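# Place the part on the rack inside the cabinet

## Task

Set the part onto the rack that sits in the cabinet, then open the gripper and move the hand away from it.

## Robot and tools

ROBOT. Two six-joint arms, left_arm and right_arm, each with a parallel two-finger gripper. Their bases sit in the scene frame at left_arm (+0.030, +0.313, 0) m and right_arm (+0.048, -0.353, 0) m, each turned slightly about z. The names are labels only and do not match the sides of any image.

SCENE FRAME. The origin is on the table surface midway between the arms. +x points out over the table, +z points up, and left_arm is on the +y side. Every result reports each gripper's pose as end_effector_position (metres) and end_effector_quat_wxyz in this frame. That point lies between the finger pads, roughly 1 cm short of the fingertips. The fingers extend along the gripper's +z axis and close along its y axis. The reported hand position can be somewhat wrong, more so when an arm is stretched far out.

execute_actions. Argument actions is a list holding one item, or empty.
- Empty list: no motion, just returns the current state.
- Move: {"rows": [[...]], "steps": n}, n from 1 to 15 (default 15). Each control step lasts 1/30 s and consumes one row; when rows run out, the last row repeats. Up to 15 rows.
- Wait: {"steps": n} with no rows, n up to 300; nothing new is commanded, and it returns once n steps have gone by since the previous result (your writing time counts).
- Optional pictures: false drops the camera images from the result.
A refused call commands nothing.

ROW LAYOUT. Every row has exactly 14 numbers covering both arms, even if only one moves: left_arm waist, shoulder, elbow, wrist pitch, wrist yaw, wrist roll, opening, then the same seven for right_arm. The six joint numbers are absolute target angles in radians, on the same scale as the Joint positions line, not offsets. Nominal ranges per arm: waist -2.618 to 3.054, shoulder 0.000 to 3.142, elbow 0.000 to 3.142, wrist pitch -1.571 to 1.571, wrist yaw -1.571 to 1.571, wrist roll -2.094 to 2.094. The true ends may differ by up to 0.036 rad. A target more than 0.036 rad beyond a stated end, and farther out than the joint currently is, gets the call refused. A target beyond the real end is clipped there, and the result may say "joint sent to its limit" (possibly about an earlier, still-running motion); absence of that line does not prove there is more room.
Opening is a number from -1 (closed) to +1 (fully open, pad gap 0.094 m). It is an absolute target, not a change.

MOTION LIMITS. Joints move at limited speed. Each step, a joint's target is kept within a set distance of its measured angle: 0.202 rad waist, 0.258 shoulder, 0.238 elbow, 0.573 wrist pitch, 0.522 wrist yaw and roll. If the targets would carry the gripper more than 70 mm from where it is measured, all of that arm's targets are pulled back proportionally. So large moves need several calls. Between calls the arms keep heading to the last row sent, until everything has nearly stopped or a step is HELD.

RESULT LINES. Joint positions and Joint velocities list, per arm, the six joints (rad, rad/s) then the pad gap (m, m/s). grip_measured is the finger opening expressed on the command scale; each gripper's reading may be off by about 1 mm, consistently. "joint command not followed" means a clearance check altered or blocked some joint targets; the rest of the row still ran. HELD marks steps where your row was partly or wholly not sent. MOTOR HOT appears from 75 °C; OVER-TEMPERATURE FAULT reports a stop (at 90 °C the arm pauses 10 s; at 100 °C it goes limp and drops what it holds). Holding loads heats motors, even while you are thinking, so do not linger with a part in hand.

GRIPPING. Away from the extremes, the fingers go to where grip_measured would equal your command. To hold something, keep commanding below grip_measured: about 0.03 below is firm, less is gentler. Pad force tops out near 50 to 62 N; very thin parts (under about 2 mm) are held more weakly. Brief outside tugs on a held part, or pushes on loose items, may happen.

CAMERAS. cam_high, cam_left_wrist, cam_right_wrist, each 504x504, returned in that order. zoom_image takes camera (one of those names) and region [x0, y0, x1, y1] in that image's pixels, top-left origin, at most 504 by 504, and returns a closer look at the latest image.

Answering without any tool call also ends things.

AVOID. Knocking or placing anything off the table fails the task. Do not let the two arms collide or shove each other. Avoid dropping or letting the part slip, slamming into things, and pressing hard against the cabinet or rack.

Each tool is called after "Request:" in YAML: its name, and indented under it one key for each argument.

## Session

Request:
execute_actions:
  actions: []

Scene clock: 0.00 s of 4480.00 s.
left_arm: end_effector_position=(+0.1210, +0.4245, +0.1270) grip_measured=+1.000 end_effector_quat_wxyz=(-0.004, -0.643, +0.766, +0.008) | right_arm: end_effector_position=(+0.4604, -0.0009, +0.3970) grip_measured=+1.000 end_effector_quat_wxyz=(+0.375, +0.063, +0.851, +0.363)
Joint positions: left_arm=[ 0.795  1.074  0.932 -1.434 -0.018 -0.543  0.094] | right_arm=[ 0.547  1.939  2.313 -0.846  0.012  0.849  0.094]
Joint velocities: left_arm=[ 0.002 -0.007 -0.007 -0.022  0.007  0.022  0.   ] | right_arm=[-0.012 -0.007 -0.012 -0.022  0.007 -0.007  0.   ]
Motor temperatures (°C, as the motors report them): left_arm=[26 28 29 27 29 28] | right_arm=[29 29 29 30 28 28]

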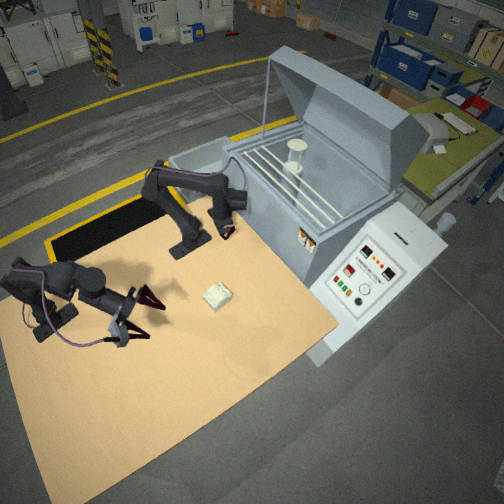

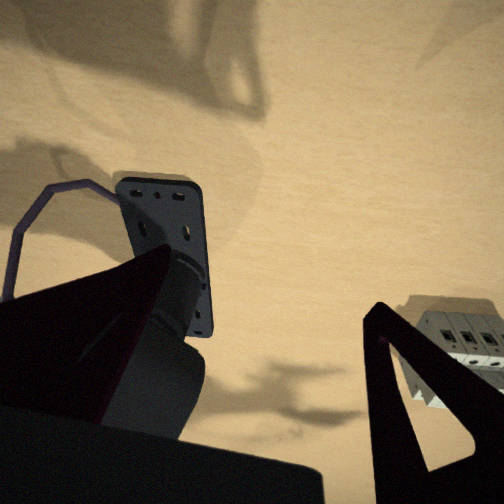

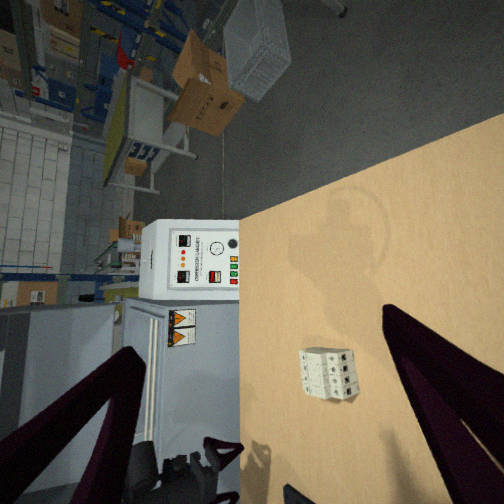

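Request:
zoom_image:
  camera: "cam_high"
  region: [140, 40, 450, 350]

Request:
zoom_image:
  camera: "cam_high"
  region: [170, 260, 270, 340]

Request:
zoom_image:
  camera: "cam_right_wrist"
  region: [260, 310, 400, 430]

Region (140, 40, 450, 350) of cam_high's 504x504 image, scaled by 1.626, with more detail than that image has.

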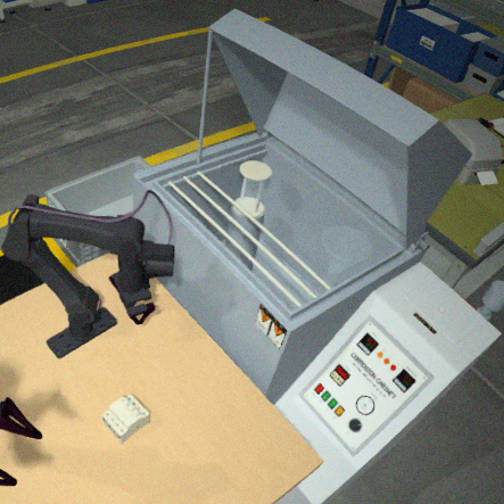

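Region (170, 260, 270, 340) of cam_high's 504x504 image, scaled by 5.040, with more detail than that image has; it fills the top 403 rows of this view, and the rest is white.

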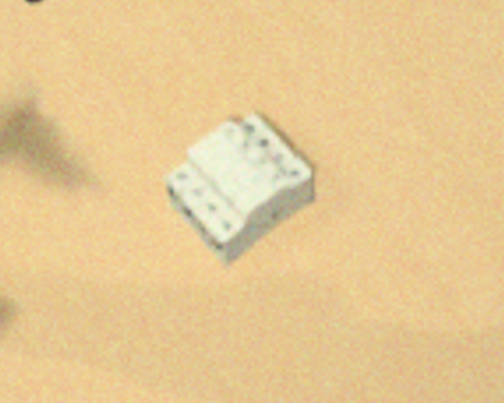

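Region (260, 310, 400, 430) of cam_right_wrist's 504x504 image, scaled by 3.600, with more detail than that image has; it fills the top 432 rows of this view, and the rest is white.

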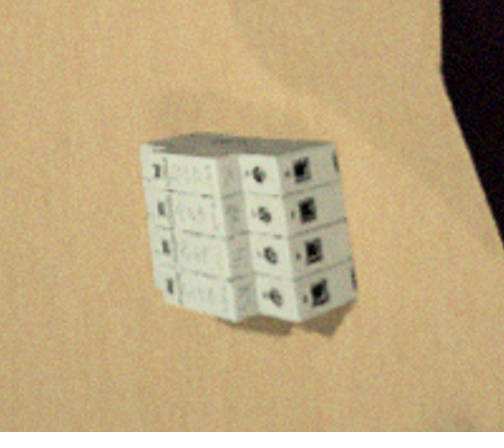

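Request:
zoom_image:
  camera: "cam_high"
  region: [130, 140, 270, 280]

Request:
zoom_image:
  camera: "cam_high"
  region: [0, 230, 180, 370]

Request:
zoom_image:
  camera: "cam_high"
  region: [210, 110, 420, 300]

Region (130, 140, 270, 280) of cam_high's 504x504 image, scaled by 3.600, with more detail than that image has.

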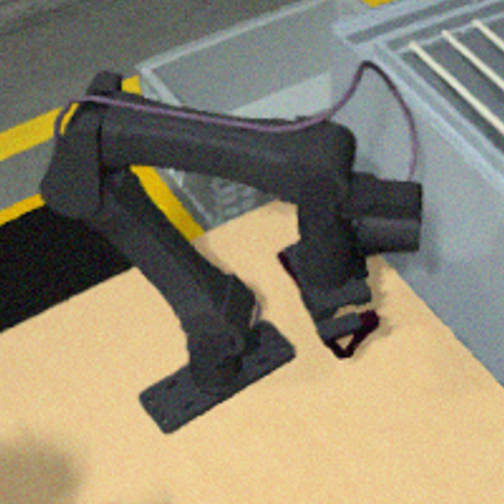

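Region (0, 230, 180, 370) of cam_high's 504x504 image, scaled by 2.800, with more detail than that image has.

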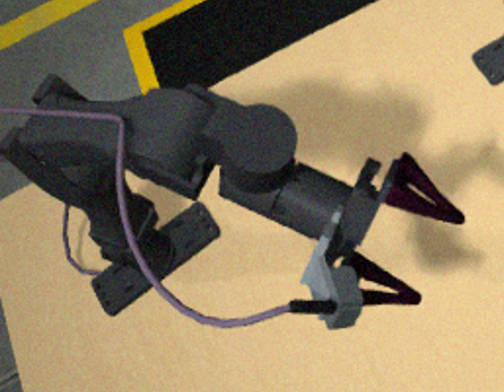

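Region (210, 110, 420, 300) of cam_high's 504x504 image, scaled by 2.400, with more detail than that image has; it fills the top 456 rows of this view, and the rest is white.

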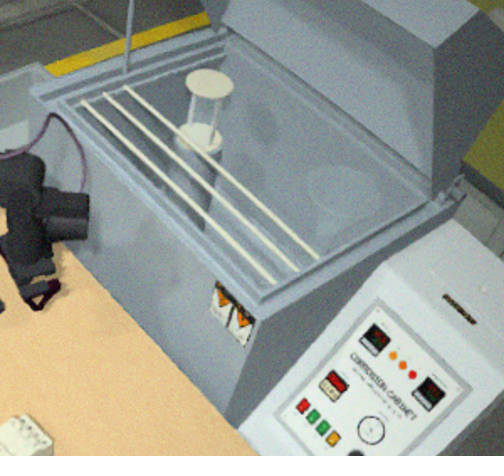

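Request:
zoom_image:
  camera: "cam_high"
  region: [0, 304, 200, 504]

Request:
zoom_image:
  camera: "cam_high"
  region: [200, 220, 400, 420]

Region (0, 304, 200, 504) of cam_high's 504x504 image, scaled by 2.520, with more detail than that image has.

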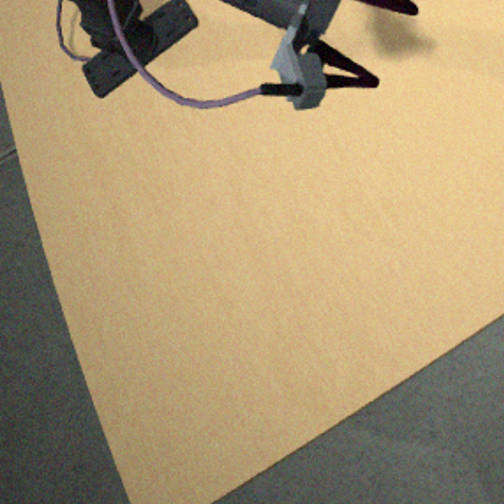

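Region (200, 220, 400, 420) of cam_high's 504x504 image, scaled by 2.520, with more detail than that image has.

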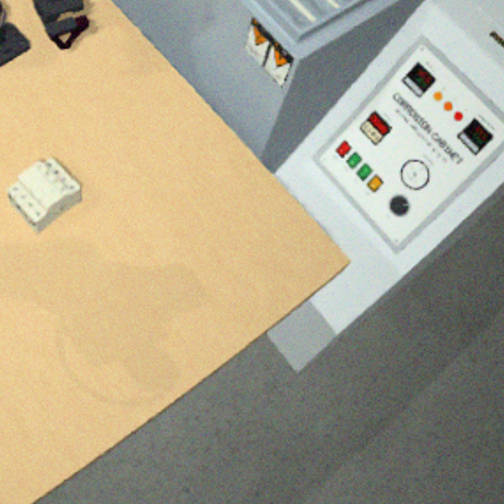

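Request:
zoom_image:
  camera: "cam_right_wrist"
  region: [90, 200, 330, 504]

Request:
zoom_image:
  camera: "cam_right_wrist"
  region: [100, 280, 250, 400]

Region (90, 200, 330, 504) of cam_right_wrist's 504x504 image, scaled by 1.658, with more detail than that image has; it fills the left 398 columns of this view, and the rest is white.

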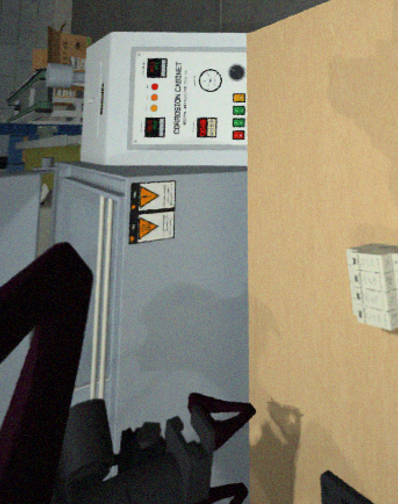

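Region (100, 280, 250, 400) of cam_right_wrist's 504x504 image, scaled by 3.360, with more detail than that image has; it fills the top 403 rows of this view, and the rest is white.

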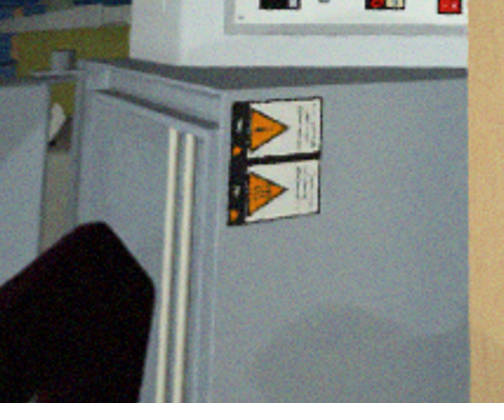

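Request:
execute_actions:
  actions:
    - {"rows": [ [0.783,1.087,0.938,-1.429,-0.004,-0.497,1, 0.547,1.939,2.313,-0.846,0.012,0.849,1], [0.758,1.113,0.949,-1.418,0.024,-0.406,1, 0.547,1.939,2.313,-0.846,0.012,0.849,1], [0.721,1.152,0.965,-1.402,0.067,-0.268,1, 0.547,1.939,2.313,-0.846,0.012,0.849,1], [0.671,1.204,0.988,-1.381,0.124,-0.085,1, 0.547,1.939,2.313,-0.846,0.012,0.849,1], [0.609,1.269,1.016,-1.355,0.194,0.144,1, 0.547,1.939,2.313,-0.846,0.012,0.849,1], [0.535,1.347,1.049,-1.323,0.279,0.418,1, 0.547,1.939,2.313,-0.846,0.012,0.849,1], [0.455,1.432,1.085,-1.288,0.371,0.716,1, 0.547,1.939,2.313,-0.846,0.012,0.849,1], [0.362,1.530,1.127,-1.249,0.478,1.059,1, 0.547,1.939,2.313,-0.846,0.012,0.849,1], [0.269,1.627,1.169,-1.209,0.584,1.403,1, 0.547,1.939,2.313,-0.846,0.012,0.849,1], [0.176,1.725,1.211,-1.169,0.690,1.746,1, 0.547,1.939,2.313,-0.846,0.012,0.849,1] ], "steps": 15}
  pictures: false

Request:
execute_actions:
  actions:
    - {"steps": 45}

Scene clock: 120.50 s of 4480.00 s.
left_arm: end_effector_position=(+0.3030, +0.3006, +0.0846) grip_measured=+1.000 end_effector_quat_wxyz=(+0.016, +0.081, +0.960, -0.268) | right_arm: end_effector_position=(+0.4604, -0.0008, +0.3969) grip_measured=+1.000 end_effector_quat_wxyz=(+0.375, +0.063, +0.851, +0.363)
Joint positions: left_arm=[ 0.218  1.715  1.178 -1.212  0.517  0.494  0.094] | right_arm=[ 0.547  1.939  2.312 -0.846  0.012  0.849  0.094]
Joint velocities: left_arm=[-1.106  0.706  0.12   0.505  1.194  2.747  0.   ] | right_arm=[-0.007  0.012  0.007 -0.022 -0.081 -0.022  0.   ]
Motor temperatures (°C, as the motors report them): left_arm=[26 29 35 28 29 28] | right_arm=[29 42 34 38 28 28]
Steps of this call (steps 1 to 90: nothing new was sent; then 117.00 s passed at rest; steps 91 to 105: all 15 steps of this action). Readings (joint positions):
91: left_arm=[0.795 1.074 0.932 -1.434 -0.016 -0.536] | right_arm=[0.547 1.939 2.313 -0.846 0.012 0.849]
92: left_arm=[0.790 1.078 0.932 -1.433 -0.012 -0.516] | right_arm=[0.547 1.939 2.312 -0.846 0.012 0.849]
94: left_arm=[0.748 1.117 0.942 -1.432 0.016 -0.404] | right_arm=[0.547 1.939 2.312 -0.846 0.012 0.849]
98: left_arm=[0.541 1.345 1.036 -1.380 0.173 -0.052] | right_arm=[0.547 1.939 2.312 -0.846 0.012 0.849]
105: the state above

Scene clock: 122.00 s of 4480.00 s.
left_arm: end_effector_position=(+0.3180, +0.2672, +0.0940) grip_measured=+1.000 end_effector_quat_wxyz=(+0.231, +0.626, +0.704, -0.244) | right_arm: end_effector_position=(+0.4604, -0.0009, +0.3970) grip_measured=+1.000 end_effector_quat_wxyz=(+0.375, +0.063, +0.851, +0.363)
Joint positions: left_arm=[ 0.166  1.737  1.184 -1.176  0.669  1.735  0.094] | right_arm=[ 0.547  1.939  2.313 -0.846  0.012  0.849  0.094]
Joint velocities: left_arm=[ 0.002 -0.002  0.002  0.051  0.007 -0.007  0.   ] | right_arm=[-0.007 -0.002  0.017  0.007 -0.007 -0.007  0.   ]
Motor temperatures (°C, as the motors report them): left_arm=[26 29 36 28 29 28] | right_arm=[29 42 34 38 28 28]
Steps of this call (steps 1 to 45: the robot went on to your last target). Readings (joint positions):
1: left_arm=[0.187 1.732 1.179 -1.197 0.553 0.593] | right_arm=[0.547 1.939 2.312 -0.846 0.012 0.849]
2: left_arm=[0.170 1.738 1.179 -1.191 0.580 0.693] | right_arm=[0.547 1.939 2.312 -0.846 0.012 0.849]
4: left_arm=[0.165 1.737 1.181 -1.189 0.614 0.891] | right_arm=[0.547 1.939 2.312 -0.846 0.012 0.849]
8: left_arm=[0.166 1.737 1.184 -1.182 0.649 1.288] | right_arm=[0.547 1.939 2.312 -0.846 0.012 0.849]
45: the state above
All arms were judged still, so your last target was given up. Only a new action makes them travel on or press farther. Fingers that are still opening or closing keep moving.

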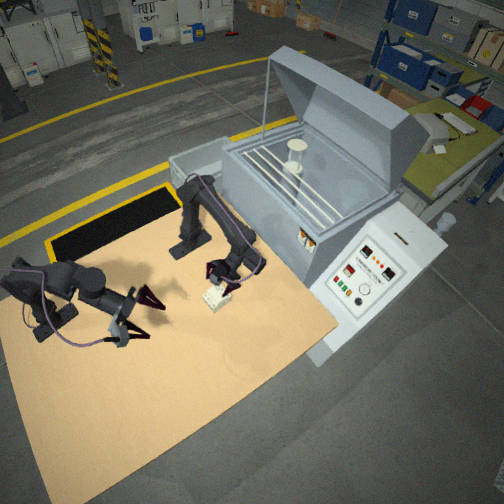

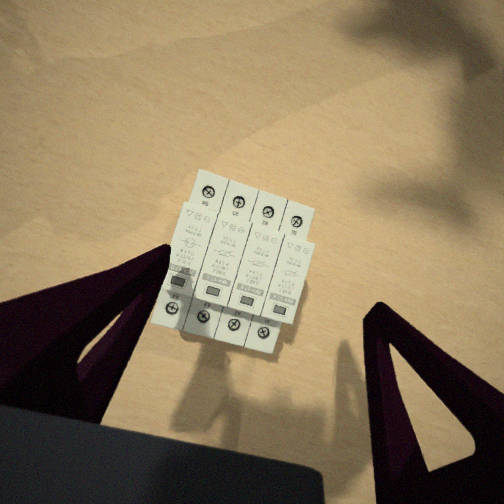

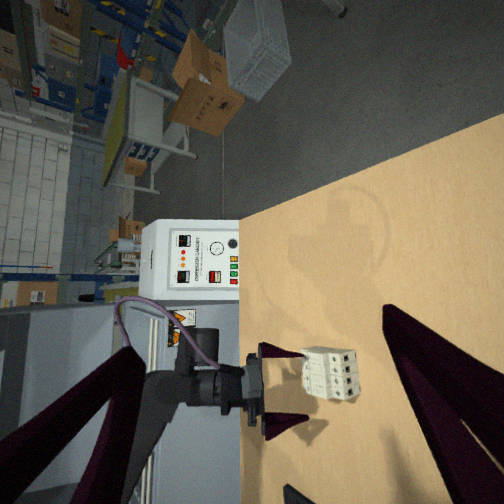

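Request:
execute_actions:
  actions:
    - {"rows": [ [0.170,1.725,1.211,-1.155,0.695,1.737,1, 0.547,1.939,2.313,-0.846,0.012,0.849,1], [0.162,1.725,1.211,-1.138,0.701,1.726,1, 0.547,1.939,2.313,-0.846,0.012,0.849,1], [0.154,1.725,1.211,-1.120,0.708,1.714,1, 0.547,1.939,2.313,-0.846,0.012,0.849,1], [0.146,1.725,1.211,-1.102,0.714,1.703,1, 0.547,1.939,2.313,-0.846,0.012,0.849,1] ], "steps": 15}

Scene clock: 164.20 s of 4480.00 s.
left_arm: end_effector_position=(+0.3316, +0.2644, +0.0948) grip_measured=+1.000 end_effector_quat_wxyz=(+0.253, +0.627, +0.700, -0.229) | right_arm: end_effector_position=(+0.4604, -0.0008, +0.3969) grip_measured=+1.000 end_effector_quat_wxyz=(+0.375, +0.063, +0.851, +0.363)
Joint positions: left_arm=[ 0.157  1.737  1.184 -1.112  0.692  1.713  0.094] | right_arm=[ 0.547  1.939  2.312 -0.846  0.012  0.849  0.094]
Joint velocities: left_arm=[ 0.012  0.012  0.012 -0.007 -0.022  0.037  0.   ] | right_arm=[-0.002  0.012  0.007  0.022 -0.066 -0.007  0.   ]
Motor temperatures (°C, as the motors report them): left_arm=[26 36 38 27 29 28] | right_arm=[29 44 34 40 28 28]
Steps of this call (steps 1 to 90: nothing new was sent; then 38.70 s passed at rest; steps 91 to 105: all 15 steps of this action). Readings (joint positions):
91: left_arm=[0.166 1.737 1.184 -1.175 0.670 1.735] | right_arm=[0.547 1.939 2.313 -0.846 0.012 0.849]
92: left_arm=[0.166 1.737 1.184 -1.171 0.672 1.735] | right_arm=[0.547 1.939 2.312 -0.846 0.012 0.849]
94: left_arm=[0.165 1.737 1.184 -1.154 0.678 1.729] | right_arm=[0.547 1.939 2.312 -0.846 0.012 0.849]
98: left_arm=[0.158 1.737 1.184 -1.126 0.687 1.718] | right_arm=[0.547 1.939 2.312 -0.846 0.012 0.849]
105: the state above

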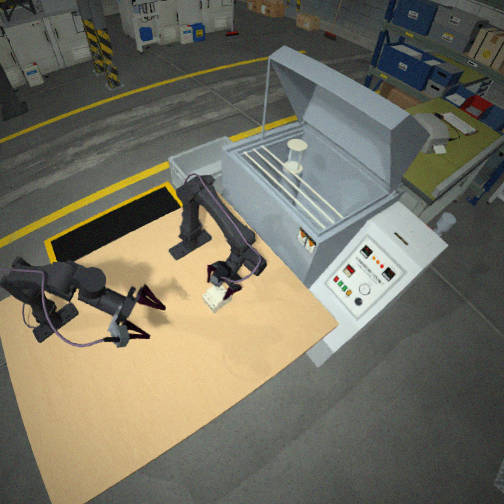

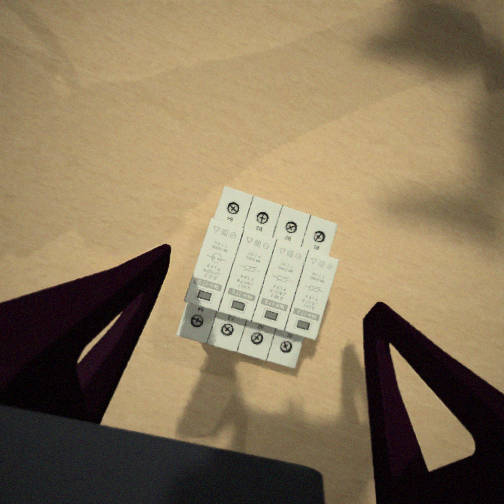

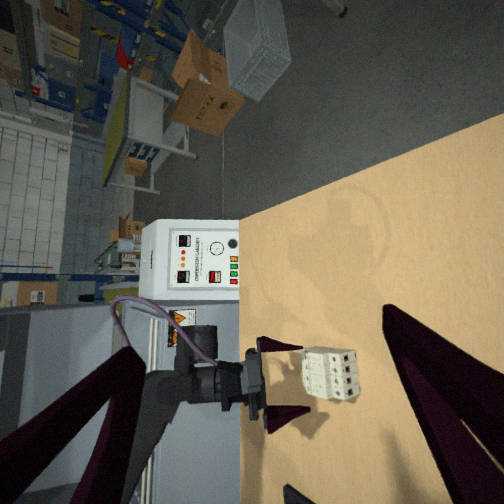

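Request:
zoom_image:
  camera: "cam_left_wrist"
  region: [140, 160, 420, 400]

Request:
zoom_image:
  camera: "cam_right_wrist"
  region: [230, 320, 380, 450]

Region (140, 160, 420, 400) of cam_left_wrist's 504x504 image, scaled by 1.800, with more detail than that image has; it fills the top 432 rows of this view, and the rest is white.

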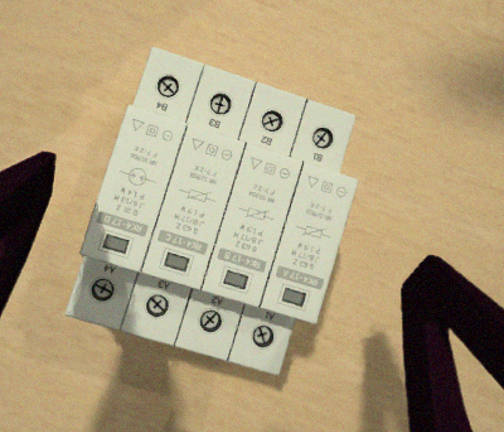

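Region (230, 320, 380, 450) of cam_right_wrist's 504x504 image, scaled by 3.360, with more detail than that image has; it fills the top 437 rows of this view, and the rest is white.

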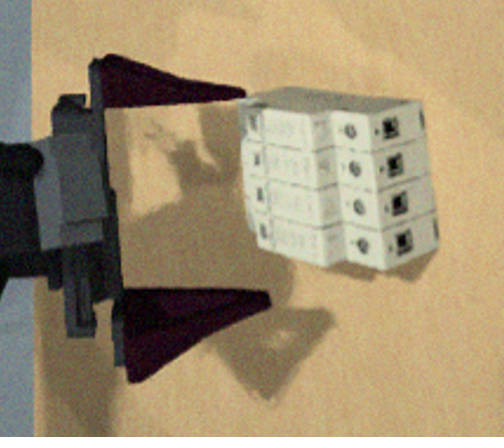

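Request:
execute_actions:
  actions:
    - {"rows": [ [0.146,1.737,1.190,-1.098,0.714,1.703,1, 0.547,1.939,2.313,-0.846,0.012,0.849,1], [0.146,1.737,1.184,-1.087,0.714,1.703,1, 0.547,1.939,2.313,-0.846,0.012,0.849,1], [0.146,1.739,1.182,-1.070,0.714,1.703,1, 0.547,1.939,2.313,-0.846,0.012,0.849,1], [0.146,1.743,1.175,-1.049,0.714,1.703,1, 0.547,1.939,2.313,-0.846,0.012,0.849,1], [0.146,1.750,1.165,-1.024,0.714,1.703,1, 0.547,1.939,2.313,-0.846,0.012,0.849,1], [0.146,1.758,1.152,-0.998,0.714,1.703,1, 0.547,1.939,2.313,-0.846,0.012,0.849,1], [0.146,1.768,1.137,-0.971,0.714,1.703,1, 0.547,1.939,2.313,-0.846,0.012,0.849,1], [0.146,1.778,1.121,-0.945,0.714,1.703,1, 0.547,1.939,2.313,-0.846,0.012,0.849,1], [0.146,1.789,1.105,-0.920,0.714,1.703,1, 0.547,1.939,2.313,-0.846,0.012,0.849,1], [0.146,1.799,1.089,-0.899,0.714,1.703,1, 0.547,1.939,2.313,-0.846,0.012,0.849,1], [0.146,1.809,1.074,-0.882,0.714,1.703,1, 0.547,1.939,2.313,-0.846,0.012,0.849,1], [0.146,1.817,1.061,-0.871,0.714,1.703,1, 0.547,1.939,2.313,-0.846,0.012,0.849,1], [0.146,1.824,1.051,-0.867,0.714,1.703,1, 0.547,1.939,2.313,-0.846,0.012,0.849,1], [0.146,1.828,1.044,-0.867,0.714,1.703,1, 0.547,1.939,2.313,-0.846,0.012,0.849,1], [0.146,1.830,1.042,-0.867,0.714,1.703,1, 0.547,1.939,2.313,-0.846,0.012,0.849,1] ], "steps": 15}
  pictures: false

Request:
execute_actions:
  actions:
    - {"steps": 12}

Scene clock: 192.70 s of 4480.00 s.
left_arm: end_effector_position=(+0.3452, +0.2550, +0.0798) grip_measured=+1.000 end_effector_quat_wxyz=(+0.302, +0.612, +0.691, -0.237) | right_arm: end_effector_position=(+0.4604, -0.0008, +0.3969) grip_measured=+1.000 end_effector_quat_wxyz=(+0.375, +0.063, +0.851, +0.363)
Joint positions: left_arm=[ 0.158  1.769  1.114 -0.954  0.787  1.684  0.094] | right_arm=[ 0.547  1.939  2.312 -0.846  0.012  0.849  0.094]
Joint velocities: left_arm=[-0.012  0.076 -0.183  0.139  0.344 -0.11   0.   ] | right_arm=[-0.007  0.007  0.007 -0.007 -0.022 -0.037  0.   ]
Motor temperatures (°C, as the motors report them): left_arm=[26 37 39 28 29 28] | right_arm=[29 45 35 41 28 28]
Steps of this call (steps 1 to 15: the robot went on to your last target; steps 16 to 90: nothing new was sent; then 25.00 s passed at rest; steps 91 to 105: all 15 steps of this action). Readings (joint positions):
91: left_arm=[0.157 1.737 1.184 -1.108 0.693 1.711] | right_arm=[0.547 1.939 2.312 -0.846 0.012 0.849]
92: left_arm=[0.157 1.737 1.184 -1.106 0.693 1.711] | right_arm=[0.547 1.939 2.312 -0.846 0.012 0.849]
94: left_arm=[0.157 1.737 1.184 -1.094 0.693 1.711] | right_arm=[0.547 1.939 2.312 -0.846 0.012 0.849]
98: left_arm=[0.157 1.743 1.174 -1.028 0.696 1.711] | right_arm=[0.547 1.939 2.312 -0.846 0.012 0.849]
105: the state above

Scene clock: 193.10 s of 4480.00 s.
left_arm: end_effector_position=(+0.3451, +0.2499, +0.0793) grip_measured=+1.000 end_effector_quat_wxyz=(+0.313, +0.601, +0.690, -0.252) | right_arm: end_effector_position=(+0.4604, -0.0009, +0.3970) grip_measured=+1.000 end_effector_quat_wxyz=(+0.375, +0.063, +0.851, +0.363)
Joint positions: left_arm=[ 0.158  1.779  1.1   -0.938  0.828  1.672  0.094] | right_arm=[ 0.547  1.939  2.313 -0.846  0.012  0.849  0.094]
Joint velocities: left_arm=[ 0.002 -0.002  0.012  0.022 -0.066  0.007  0.   ] | right_arm=[ 0.012 -0.002 -0.022 -0.066  0.037  0.037  0.   ]
Motor temperatures (°C, as the motors report them): left_arm=[26 37 39 28 29 28] | right_arm=[29 45 35 41 28 28]
Steps of this call (steps 1 to 12: the robot went on to your last target). Readings (joint positions):
1: left_arm=[0.158 1.772 1.110 -0.950 0.798 1.681] | right_arm=[0.547 1.939 2.312 -0.846 0.012 0.849]
2: left_arm=[0.158 1.774 1.108 -0.947 0.806 1.678] | right_arm=[0.547 1.939 2.313 -0.846 0.012 0.849]
4: left_arm=[0.158 1.777 1.104 -0.943 0.817 1.675] | right_arm=[0.547 1.939 2.312 -0.846 0.012 0.849]
8: left_arm=[0.158 1.779 1.101 -0.939 0.825 1.672] | right_arm=[0.547 1.939 2.312 -0.846 0.012 0.849]
12: the state above

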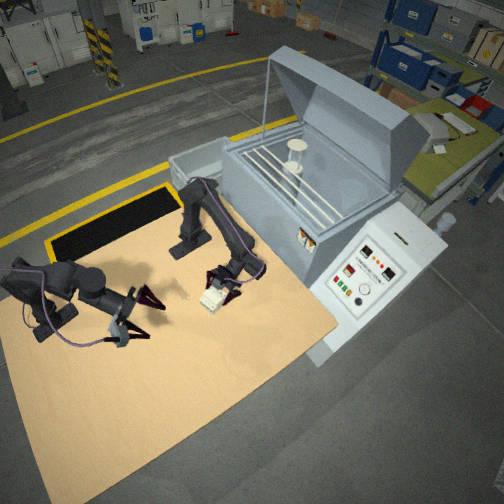

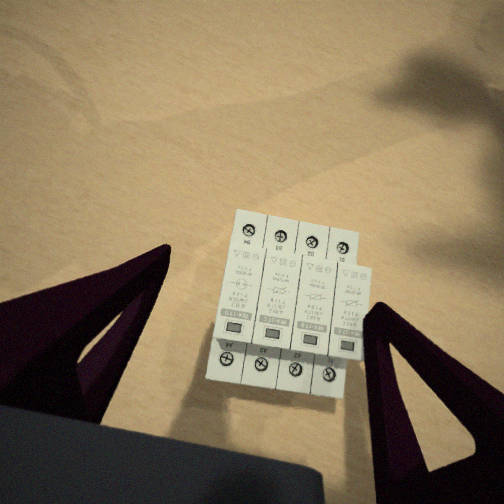

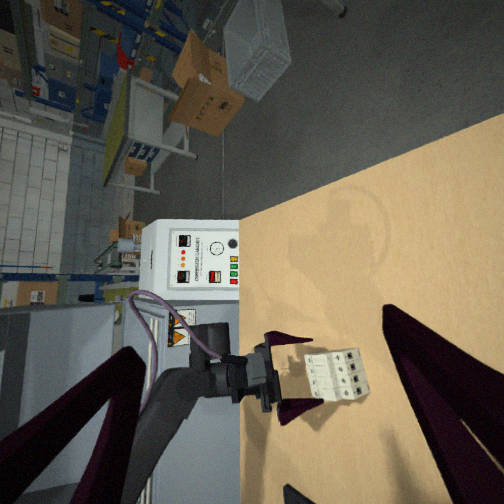

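Request:
execute_actions:
  actions:
    - {"rows": [ [0.146,1.779,1.125,-0.950,0.80,1.69,1, 0.547,1.939,2.313,-0.846,0.012,0.849,1], [0.146,1.760,1.145,-0.975,0.79,1.70,1, 0.547,1.939,2.313,-0.846,0.012,0.849,1], [0.146,1.745,1.165,-1.005,0.78,1.71,1, 0.547,1.939,2.313,-0.846,0.012,0.849,1], [0.146,1.732,1.185,-1.040,0.77,1.72,1, 0.547,1.939,2.313,-0.846,0.012,0.849,1], [0.146,1.722,1.200,-1.075,0.75,1.72,1, 0.547,1.939,2.313,-0.846,0.012,0.849,1], [0.146,1.715,1.211,-1.100,0.73,1.72,1, 0.547,1.939,2.313,-0.846,0.012,0.849,1], [0.146,1.715,1.211,-1.118,0.71,1.72,1, 0.547,1.939,2.313,-0.846,0.012,0.849,1], [0.146,1.715,1.211,-1.118,0.70,1.72,1, 0.547,1.939,2.313,-0.846,0.012,0.849,1] ], "steps": 15}
  pictures: false

Request:
execute_actions:
  actions:
    - {"steps": 15}

Scene clock: 198.90 s of 4480.00 s.
left_arm: end_effector_position=(+0.3399, +0.2641, +0.1034) grip_measured=+1.000 end_effector_quat_wxyz=(+0.272, +0.631, +0.694, -0.214) | right_arm: end_effector_position=(+0.4604, -0.0008, +0.3969) grip_measured=+1.000 end_effector_quat_wxyz=(+0.375, +0.063, +0.851, +0.363)
Joint positions: left_arm=[ 0.156  1.719  1.194 -1.088  0.706  1.707  0.094] | right_arm=[ 0.547  1.939  2.312 -0.846  0.012  0.849  0.094]
Joint velocities: left_arm=[-0.012 -0.012 -0.002 -0.095 -0.022  0.007  0.   ] | right_arm=[-0.002 -0.002  0.002 -0.037  0.007 -0.125  0.   ]
Motor temperatures (°C, as the motors report them): left_arm=[26 36 37 28 29 28] | right_arm=[29 45 35 41 28 28]
Steps of this call (steps 1 to 30: the robot went on to your last target; steps 31 to 90: nothing new was sent; then 2.30 s passed at rest; steps 91 to 105: all 15 steps of this action). Readings (joint positions):
91: left_arm=[0.158 1.778 1.103 -0.942 0.831 1.671] | right_arm=[0.547 1.939 2.312 -0.846 0.012 0.849]
92: left_arm=[0.158 1.778 1.108 -0.948 0.826 1.673] | right_arm=[0.547 1.939 2.312 -0.846 0.012 0.849]
94: left_arm=[0.156 1.773 1.125 -0.970 0.804 1.684] | right_arm=[0.547 1.939 2.312 -0.846 0.012 0.849]
98: left_arm=[0.156 1.735 1.180 -1.038 0.750 1.699] | right_arm=[0.547 1.939 2.312 -0.846 0.012 0.849]
105: the state above

Scene clock: 199.40 s of 4480.00 s.
left_arm: end_effector_position=(+0.3367, +0.2652, +0.1021) grip_measured=+1.000 end_effector_quat_wxyz=(+0.264, +0.632, +0.697, -0.215) | right_arm: end_effector_position=(+0.4604, -0.0009, +0.3970) grip_measured=+1.000 end_effector_quat_wxyz=(+0.375, +0.063, +0.851, +0.363)
Joint positions: left_arm=[ 0.156  1.719  1.194 -1.102  0.693  1.71   0.094] | right_arm=[ 0.547  1.939  2.313 -0.846  0.012  0.849  0.094]
Joint velocities: left_arm=[-0.017  0.002  0.012 -0.037 -0.037 -0.007  0.   ] | right_arm=[-0.007 -0.002  0.002 -0.022 -0.007  0.022  0.   ]
Motor temperatures (°C, as the motors report them): left_arm=[26 36 37 28 29 28] | right_arm=[29 45 35 41 28 28]
Steps of this call (steps 1 to 15: the robot went on to your last target). Readings (joint positions):
1: left_arm=[0.156 1.719 1.194 -1.091 0.703 1.708] | right_arm=[0.547 1.939 2.312 -0.846 0.012 0.849]
2: left_arm=[0.156 1.719 1.194 -1.094 0.701 1.708] | right_arm=[0.547 1.939 2.312 -0.846 0.012 0.849]
4: left_arm=[0.156 1.719 1.194 -1.097 0.698 1.709] | right_arm=[0.547 1.939 2.313 -0.846 0.012 0.849]
8: left_arm=[0.156 1.719 1.194 -1.100 0.695 1.709] | right_arm=[0.547 1.939 2.312 -0.846 0.012 0.849]
15: the state above

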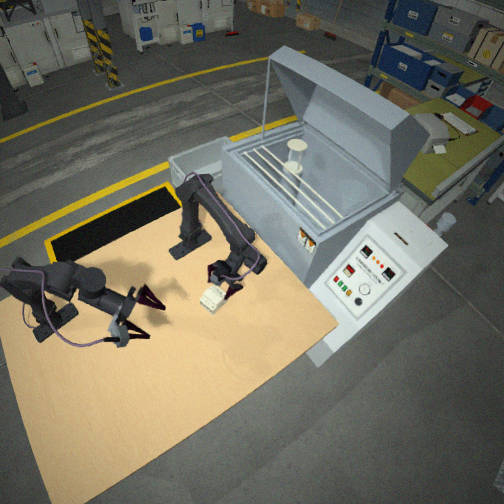

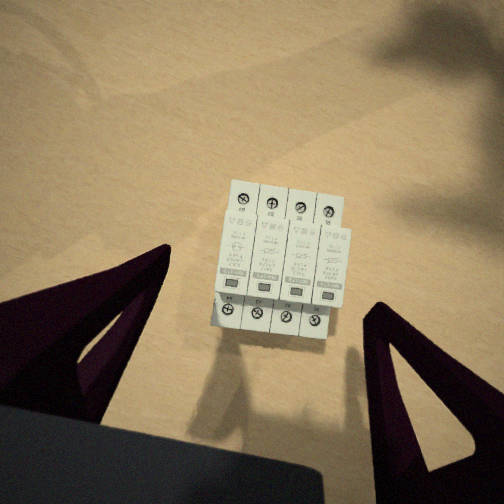

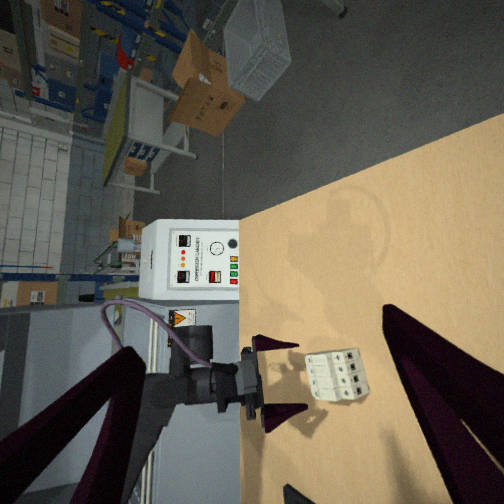

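Request:
zoom_image:
  camera: "cam_left_wrist"
  region: [140, 160, 420, 400]

Region (140, 160, 420, 400) of cam_left_wrist's 504x504 image, scaled by 1.800, with more detail than that image has; it fills the top 432 rows of this view, and the rest is white.

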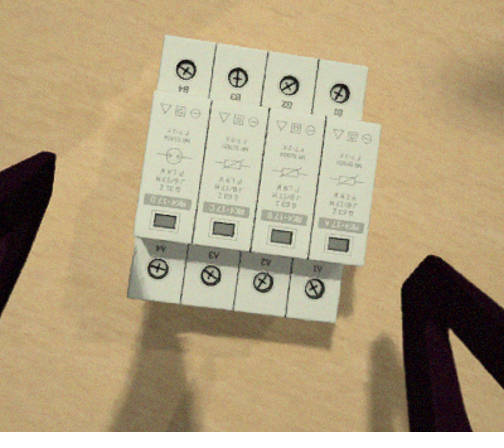

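Request:
execute_actions:
  actions:
    - {"rows": [ [0.146,1.720,1.200,-1.105,0.80,1.69,1, 0.547,1.939,2.313,-0.846,0.012,0.849,1], [0.146,1.725,1.188,-1.100,0.92,1.66,1, 0.547,1.939,2.313,-0.846,0.012,0.849,1], [0.146,1.730,1.175,-1.095,1.04,1.63,1, 0.547,1.939,2.313,-0.846,0.012,0.849,1], [0.146,1.731,1.170,-1.087,1.15,1.60,1, 0.547,1.939,2.313,-0.846,0.012,0.849,1], [0.146,1.734,1.155,-1.067,1.24,1.575,1, 0.547,1.939,2.313,-0.846,0.012,0.849,1], [0.146,1.738,1.132,-1.035,1.27,1.562,1, 0.547,1.939,2.313,-0.846,0.012,0.849,1], [0.146,1.744,1.103,-0.996,1.27,1.562,1, 0.547,1.939,2.313,-0.846,0.012,0.849,1], [0.146,1.750,1.071,-0.952,1.27,1.562,1, 0.547,1.939,2.313,-0.846,0.012,0.849,1], [0.146,1.757,1.037,-0.905,1.27,1.562,1, 0.547,1.939,2.313,-0.846,0.012,0.849,1], [0.146,1.763,1.003,-0.857,1.27,1.562,1, 0.547,1.939,2.313,-0.846,0.012,0.849,1], [0.146,1.769,0.971,-0.813,1.27,1.562,1, 0.547,1.939,2.313,-0.846,0.012,0.849,1], [0.146,1.775,0.942,-0.774,1.27,1.562,1, 0.547,1.939,2.313,-0.846,0.012,0.849,1], [0.146,1.779,0.919,-0.742,1.27,1.562,1, 0.547,1.939,2.313,-0.846,0.012,0.849,1], [0.146,1.782,0.904,-0.722,1.27,1.562,1, 0.547,1.939,2.313,-0.846,0.012,0.849,1], [0.146,1.783,0.899,-0.714,1.27,1.562,1, 0.547,1.939,2.313,-0.846,0.012,0.849,1] ], "steps": 15}
  pictures: false

Request:
execute_actions:
  actions:
    - {"steps": 20}

Scene clock: 261.83 s of 4480.00 s.
left_arm: end_effector_position=(+0.3270, +0.2087, +0.1029) grip_measured=+1.000 end_effector_quat_wxyz=(+0.420, +0.494, +0.655, -0.388) | right_arm: end_effector_position=(+0.4604, -0.0008, +0.3969) grip_measured=+1.000 end_effector_quat_wxyz=(+0.375, +0.063, +0.851, +0.363)
Joint positions: left_arm=[ 0.156  1.774  0.933 -0.831  1.214  1.578  0.094] | right_arm=[ 0.547  1.939  2.312 -0.846  0.012  0.849  0.094]
Joint velocities: left_arm=[ 0.012  0.232 -0.608  0.696  0.154 -0.051  0.   ] | right_arm=[-0.007 -0.007 -0.002  0.007 -0.022 -0.051  0.   ]
Motor temperatures (°C, as the motors report them): left_arm=[26 38 39 28 29 28] | right_arm=[29 47 36 42 28 28]
Steps of this call (steps 1 to 15: the robot went on to your last target; steps 16 to 90: nothing new was sent; then 58.93 s passed at rest; steps 91 to 105: all 15 steps of this action). Readings (joint positions):
91: left_arm=[0.156 1.719 1.194 -1.102 0.705 1.708] | right_arm=[0.547 1.939 2.312 -0.846 0.012 0.849]
92: left_arm=[0.156 1.719 1.194 -1.102 0.738 1.701] | right_arm=[0.547 1.939 2.313 -0.846 0.012 0.849]
94: left_arm=[0.156 1.719 1.194 -1.100 0.852 1.674] | right_arm=[0.547 1.939 2.312 -0.846 0.012 0.849]
98: left_arm=[0.156 1.719 1.149 -1.042 1.091 1.614] | right_arm=[0.547 1.939 2.313 -0.846 0.012 0.849]
105: the state above

Scene clock: 262.50 s of 4480.00 s.
left_arm: end_effector_position=(+0.3341, +0.2082, +0.0994) grip_measured=+1.000 end_effector_quat_wxyz=(+0.447, +0.501, +0.638, -0.376) | right_arm: end_effector_position=(+0.4604, -0.0008, +0.3969) grip_measured=+1.000 end_effector_quat_wxyz=(+0.375, +0.063, +0.851, +0.363)
Joint positions: left_arm=[ 0.156  1.785  0.905 -0.722  1.248  1.57   0.094] | right_arm=[ 0.547  1.939  2.312 -0.846  0.012  0.849  0.094]
Joint velocities: left_arm=[-0.017 -0.007  0.017  0.007  0.037 -0.037  0.   ] | right_arm=[-0.007 -0.007 -0.007 -0.037 -0.007 -0.051  0.   ]
Motor temperatures (°C, as the motors report them): left_arm=[26 38 39 28 29 28] | right_arm=[29 47 36 42 28 28]
Steps of this call (steps 1 to 20: the robot went on to your last target). Readings (joint positions):
1: left_arm=[0.156 1.780 0.917 -0.813 1.218 1.577] | right_arm=[0.547 1.939 2.313 -0.846 0.012 0.849]
2: left_arm=[0.156 1.784 0.908 -0.799 1.220 1.575] | right_arm=[0.547 1.939 2.312 -0.846 0.012 0.849]
4: left_arm=[0.156 1.785 0.905 -0.774 1.228 1.573] | right_arm=[0.547 1.939 2.312 -0.846 0.012 0.849]
8: left_arm=[0.156 1.785 0.905 -0.741 1.241 1.571] | right_arm=[0.547 1.939 2.313 -0.846 0.012 0.849]
20: the state above

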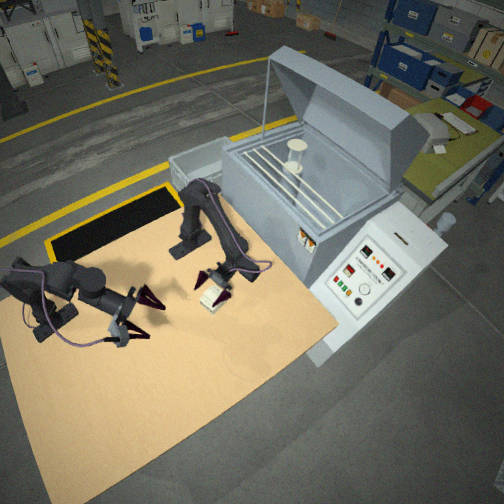

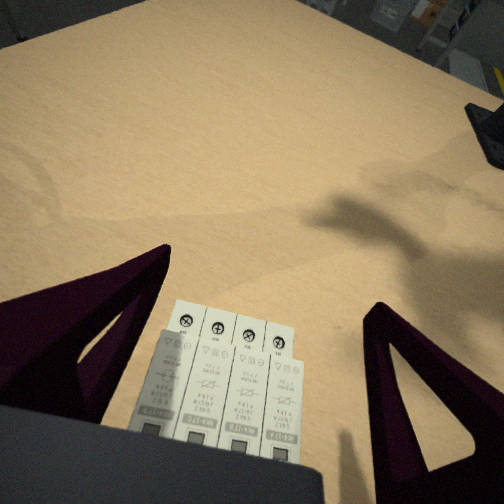

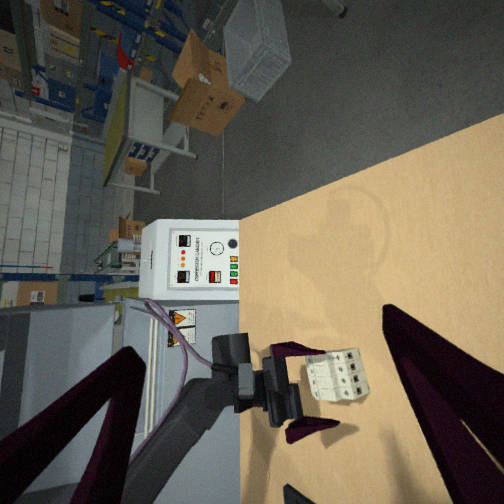

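Request:
execute_actions:
  actions:
    - {"rows": [ [0.146,1.783,0.899,-0.700,1.25,1.562,1, 0.547,1.939,2.313,-0.846,0.012,0.849,1], [0.146,1.783,0.899,-0.683,1.22,1.562,1, 0.547,1.939,2.313,-0.846,0.012,0.849,1], [0.146,1.783,0.899,-0.683,1.20,1.562,1, 0.547,1.939,2.313,-0.846,0.012,0.849,1] ], "steps": 15}

Scene clock: 271.13 s of 4480.00 s.
left_arm: end_effector_position=(+0.3373, +0.2122, +0.0905) grip_measured=+1.000 end_effector_quat_wxyz=(+0.439, +0.518, +0.644, -0.352) | right_arm: end_effector_position=(+0.4604, -0.0008, +0.3969) grip_measured=+1.000 end_effector_quat_wxyz=(+0.375, +0.063, +0.851, +0.363)
Joint positions: left_arm=[ 0.156  1.785  0.905 -0.69   1.195  1.569  0.094] | right_arm=[ 0.547  1.939  2.312 -0.846  0.012  0.849  0.094]
Joint velocities: left_arm=[-0.017 -0.017 -0.007 -0.022 -0.095  0.037  0.   ] | right_arm=[-0.007  0.002 -0.002 -0.051 -0.007 -0.037  0.   ]
Motor temperatures (°C, as the motors report them): left_arm=[26 38 38 28 30 28] | right_arm=[29 47 36 42 28 28]
Steps of this call (steps 1 to 15: the robot went on to your last target; steps 16 to 90: nothing new was sent; then 5.13 s passed at rest; steps 91 to 105: all 15 steps of this action). Readings (joint positions):
91: left_arm=[0.156 1.785 0.905 -0.719 1.248 1.569] | right_arm=[0.547 1.939 2.313 -0.846 0.012 0.849]
92: left_arm=[0.156 1.785 0.905 -0.714 1.242 1.569] | right_arm=[0.547 1.939 2.312 -0.846 0.012 0.849]
94: left_arm=[0.156 1.785 0.905 -0.704 1.225 1.569] | right_arm=[0.547 1.939 2.313 -0.846 0.012 0.849]
98: left_arm=[0.156 1.785 0.905 -0.695 1.205 1.569] | right_arm=[0.547 1.939 2.313 -0.846 0.012 0.849]
105: the state above

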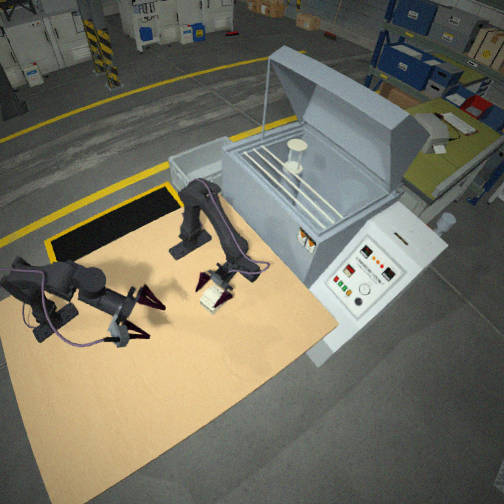

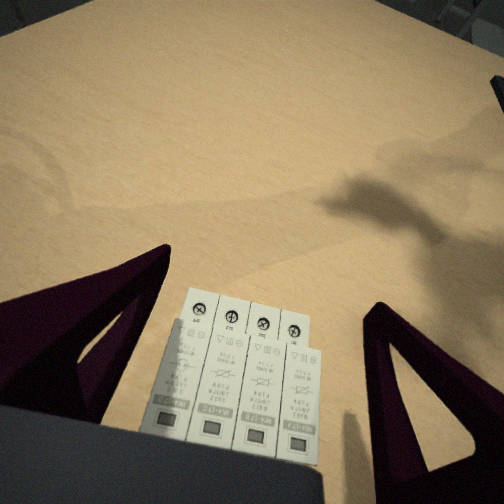

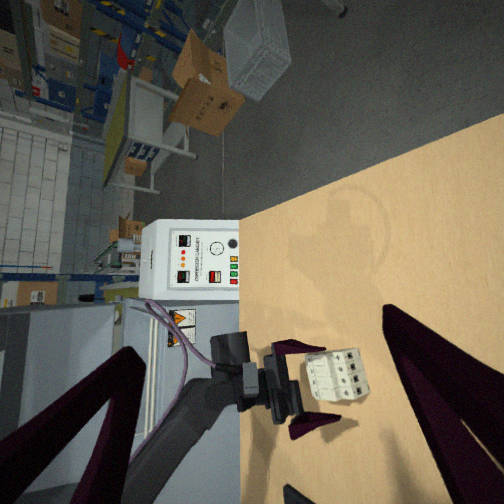

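Request:
execute_actions:
  actions:
    - {"rows": [ [0.146,1.783,0.899,-0.683,1.17,1.562,1, 0.547,1.939,2.313,-0.846,0.012,0.849,1], [0.146,1.783,0.899,-0.683,1.12,1.562,1, 0.547,1.939,2.313,-0.846,0.012,0.849,1], [0.146,1.783,0.899,-0.683,1.06,1.562,1, 0.547,1.939,2.313,-0.846,0.012,0.849,1], [0.146,1.783,0.899,-0.683,1.00,1.562,1, 0.547,1.939,2.313,-0.846,0.012,0.849,1], [0.146,1.783,0.899,-0.683,0.94,1.562,1, 0.547,1.939,2.313,-0.846,0.012,0.849,1], [0.146,1.783,0.899,-0.683,0.88,1.562,1, 0.547,1.939,2.313,-0.846,0.012,0.849,1], [0.146,1.783,0.899,-0.683,0.83,1.562,1, 0.547,1.939,2.313,-0.846,0.012,0.849,1], [0.146,1.783,0.899,-0.683,0.80,1.562,1, 0.547,1.939,2.313,-0.846,0.012,0.849,1] ], "steps": 15}
  pictures: false

Request:
execute_actions:
  actions:
    - {"rows": [ [0.146,1.783,0.899,-0.683,0.80,1.562,0.95, 0.547,1.939,2.313,-0.846,0.012,0.849,1], [0.146,1.783,0.899,-0.683,0.80,1.562,0.89, 0.547,1.939,2.313,-0.846,0.012,0.849,1], [0.146,1.783,0.899,-0.683,0.80,1.562,0.83, 0.547,1.939,2.313,-0.846,0.012,0.849,1], [0.146,1.783,0.899,-0.683,0.80,1.562,0.77, 0.547,1.939,2.313,-0.846,0.012,0.849,1], [0.146,1.783,0.899,-0.683,0.80,1.562,0.71, 0.547,1.939,2.313,-0.846,0.012,0.849,1], [0.146,1.783,0.899,-0.683,0.80,1.562,0.66, 0.547,1.939,2.313,-0.846,0.012,0.849,1], [0.146,1.783,0.899,-0.683,0.80,1.562,0.62, 0.547,1.939,2.313,-0.846,0.012,0.849,1], [0.146,1.783,0.899,-0.683,0.80,1.562,0.595, 0.547,1.939,2.313,-0.846,0.012,0.849,1], [0.146,1.783,0.899,-0.683,0.80,1.562,0.575, 0.547,1.939,2.313,-0.846,0.012,0.849,1], [0.146,1.783,0.899,-0.683,0.80,1.562,0.56, 0.547,1.939,2.313,-0.846,0.012,0.849,1], [0.146,1.783,0.899,-0.683,0.80,1.562,0.545, 0.547,1.939,2.313,-0.846,0.012,0.849,1], [0.146,1.783,0.899,-0.683,0.80,1.562,0.53, 0.547,1.939,2.313,-0.846,0.012,0.849,1], [0.146,1.783,0.899,-0.683,0.80,1.562,0.515, 0.547,1.939,2.313,-0.846,0.012,0.849,1], [0.146,1.783,0.899,-0.683,0.80,1.562,0.50, 0.547,1.939,2.313,-0.846,0.012,0.849,1], [0.146,1.783,0.899,-0.683,0.80,1.562,0.49, 0.547,1.939,2.313,-0.846,0.012,0.849,1] ], "steps": 15}

Scene clock: 290.70 s of 4480.00 s.
left_arm: end_effector_position=(+0.3303, +0.2463, +0.0351) grip_measured=+1.000 end_effector_quat_wxyz=(+0.313, +0.574, +0.714, -0.250) | right_arm: end_effector_position=(+0.4604, -0.0008, +0.3969) grip_measured=+1.000 end_effector_quat_wxyz=(+0.375, +0.063, +0.851, +0.363)
Joint positions: left_arm=[ 0.156  1.785  0.905 -0.688  0.825  1.569  0.094] | right_arm=[ 0.547  1.939  2.312 -0.846  0.012  0.849  0.094]
Joint velocities: left_arm=[ 0.007  0.002  0.002 -0.081 -0.198 -0.037  0.   ] | right_arm=[ 0.017 -0.012  0.012 -0.081 -0.022  0.022  0.   ]
Motor temperatures (°C, as the motors report them): left_arm=[26 38 37 28 30 28] | right_arm=[29 48 36 42 28 28]
Steps of this call (steps 1 to 15: the robot went on to your last target; steps 16 to 90: nothing new was sent; then 16.07 s passed at rest; steps 91 to 105: all 15 steps of this action). Readings (joint positions):
91: left_arm=[0.156 1.785 0.905 -0.689 1.188 1.569] | right_arm=[0.547 1.939 2.313 -0.846 0.012 0.849]
92: left_arm=[0.156 1.785 0.905 -0.688 1.175 1.569] | right_arm=[0.547 1.939 2.313 -0.846 0.012 0.849]
94: left_arm=[0.156 1.785 0.905 -0.688 1.124 1.569] | right_arm=[0.547 1.939 2.313 -0.846 0.012 0.849]
98: left_arm=[0.156 1.785 0.905 -0.688 0.961 1.569] | right_arm=[0.547 1.939 2.313 -0.846 0.012 0.849]
105: the state above

Scene clock: 291.20 s of 4480.00 s.
left_arm: end_effector_position=(+0.3312, +0.2501, +0.0314) grip_measured=+0.526 end_effector_quat_wxyz=(+0.305, +0.578, +0.718, -0.239) | right_arm: end_effector_position=(+0.4604, -0.0008, +0.3969) grip_measured=+1.000 end_effector_quat_wxyz=(+0.375, +0.063, +0.851, +0.363)
Joint positions: left_arm=[ 0.156  1.785  0.905 -0.679  0.797  1.567  0.072] | right_arm=[ 0.547  1.939  2.312 -0.846  0.012  0.849  0.094]
Joint velocities: left_arm=[ 0.017 -0.007  0.012  0.022  0.081 -0.022 -0.   ] | right_arm=[-0.027 -0.002 -0.007  0.007 -0.007 -0.007  0.   ]
Motor temperatures (°C, as the motors report them): left_arm=[26 38 37 28 30 28] | right_arm=[29 48 36 42 28 28]
Steps of this call (steps 1 to 15: all 15 steps of this action). Readings (joint positions):
1: left_arm=[0.156 1.785 0.905 -0.688 0.818 1.569] | right_arm=[0.547 1.939 2.312 -0.846 0.012 0.849]
2: left_arm=[0.156 1.785 0.905 -0.688 0.813 1.569] | right_arm=[0.547 1.939 2.312 -0.846 0.012 0.849]
4: left_arm=[0.156 1.785 0.905 -0.688 0.805 1.569] | right_arm=[0.547 1.939 2.313 -0.846 0.012 0.849]
8: left_arm=[0.156 1.785 0.905 -0.684 0.798 1.569] | right_arm=[0.547 1.939 2.312 -0.846 0.012 0.849]
15: the state above

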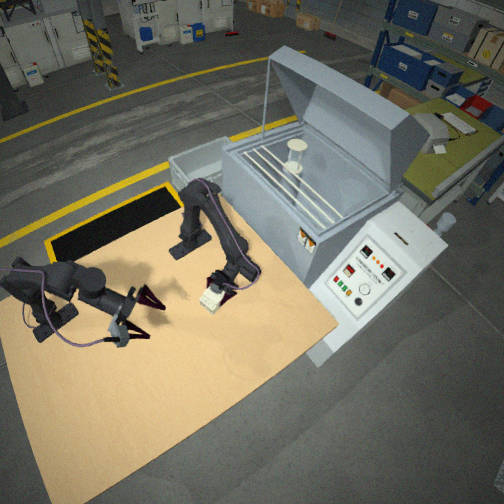

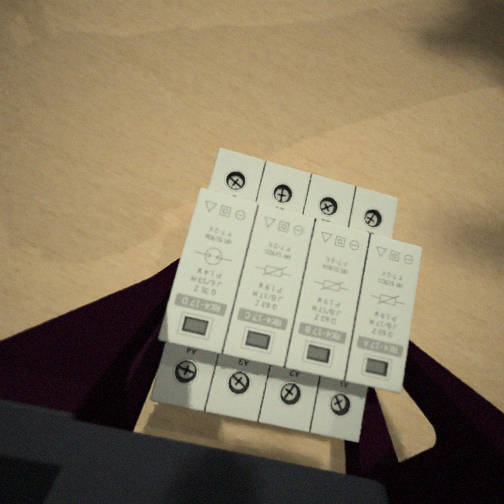

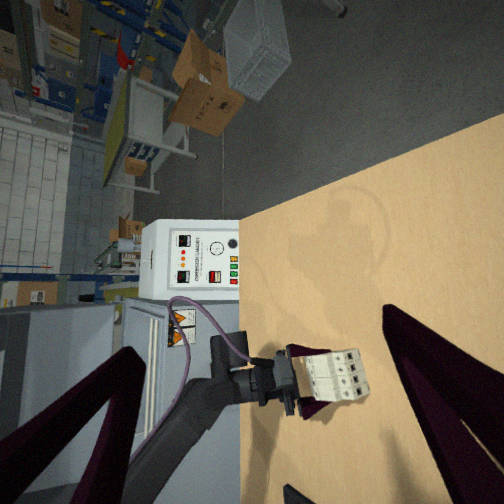

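Request:
zoom_image:
  camera: "cam_high"
  region: [280, 190, 370, 260]

Request:
zoom_image:
  camera: "cam_high"
  region: [215, 125, 305, 195]

Request:
zoom_image:
  camera: "cam_right_wrist"
  region: [110, 290, 200, 360]

Region (280, 190, 370, 260) of cam_high's 504x504 image, scaled by 5.600, with more detail than that image has.

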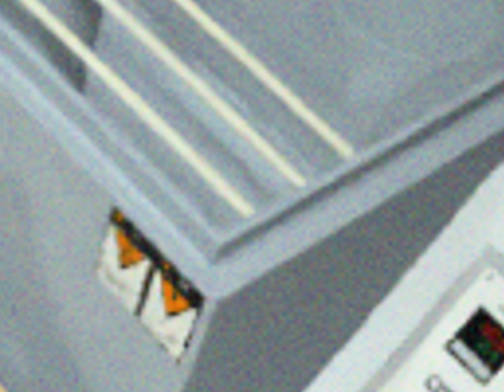

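Region (215, 125, 305, 195) of cam_high's 504x504 image, scaled by 5.600, with more detail than that image has.

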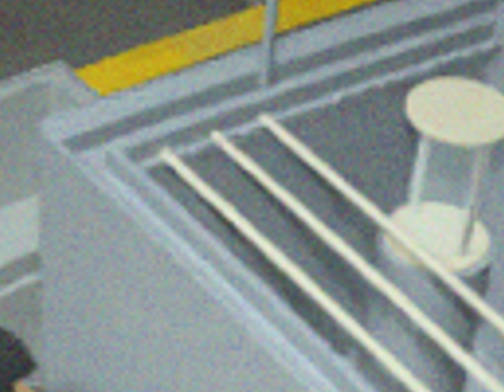

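Region (110, 290, 200, 360) of cam_right_wrist's 504x504 image, scaled by 5.600, with more detail than that image has.

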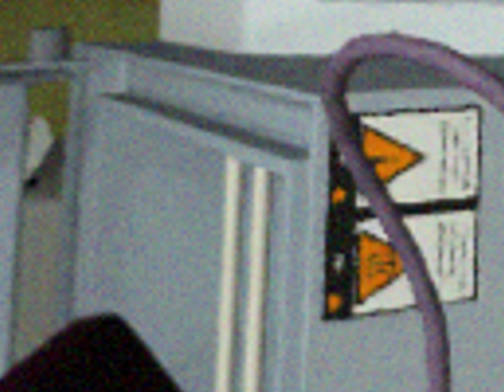

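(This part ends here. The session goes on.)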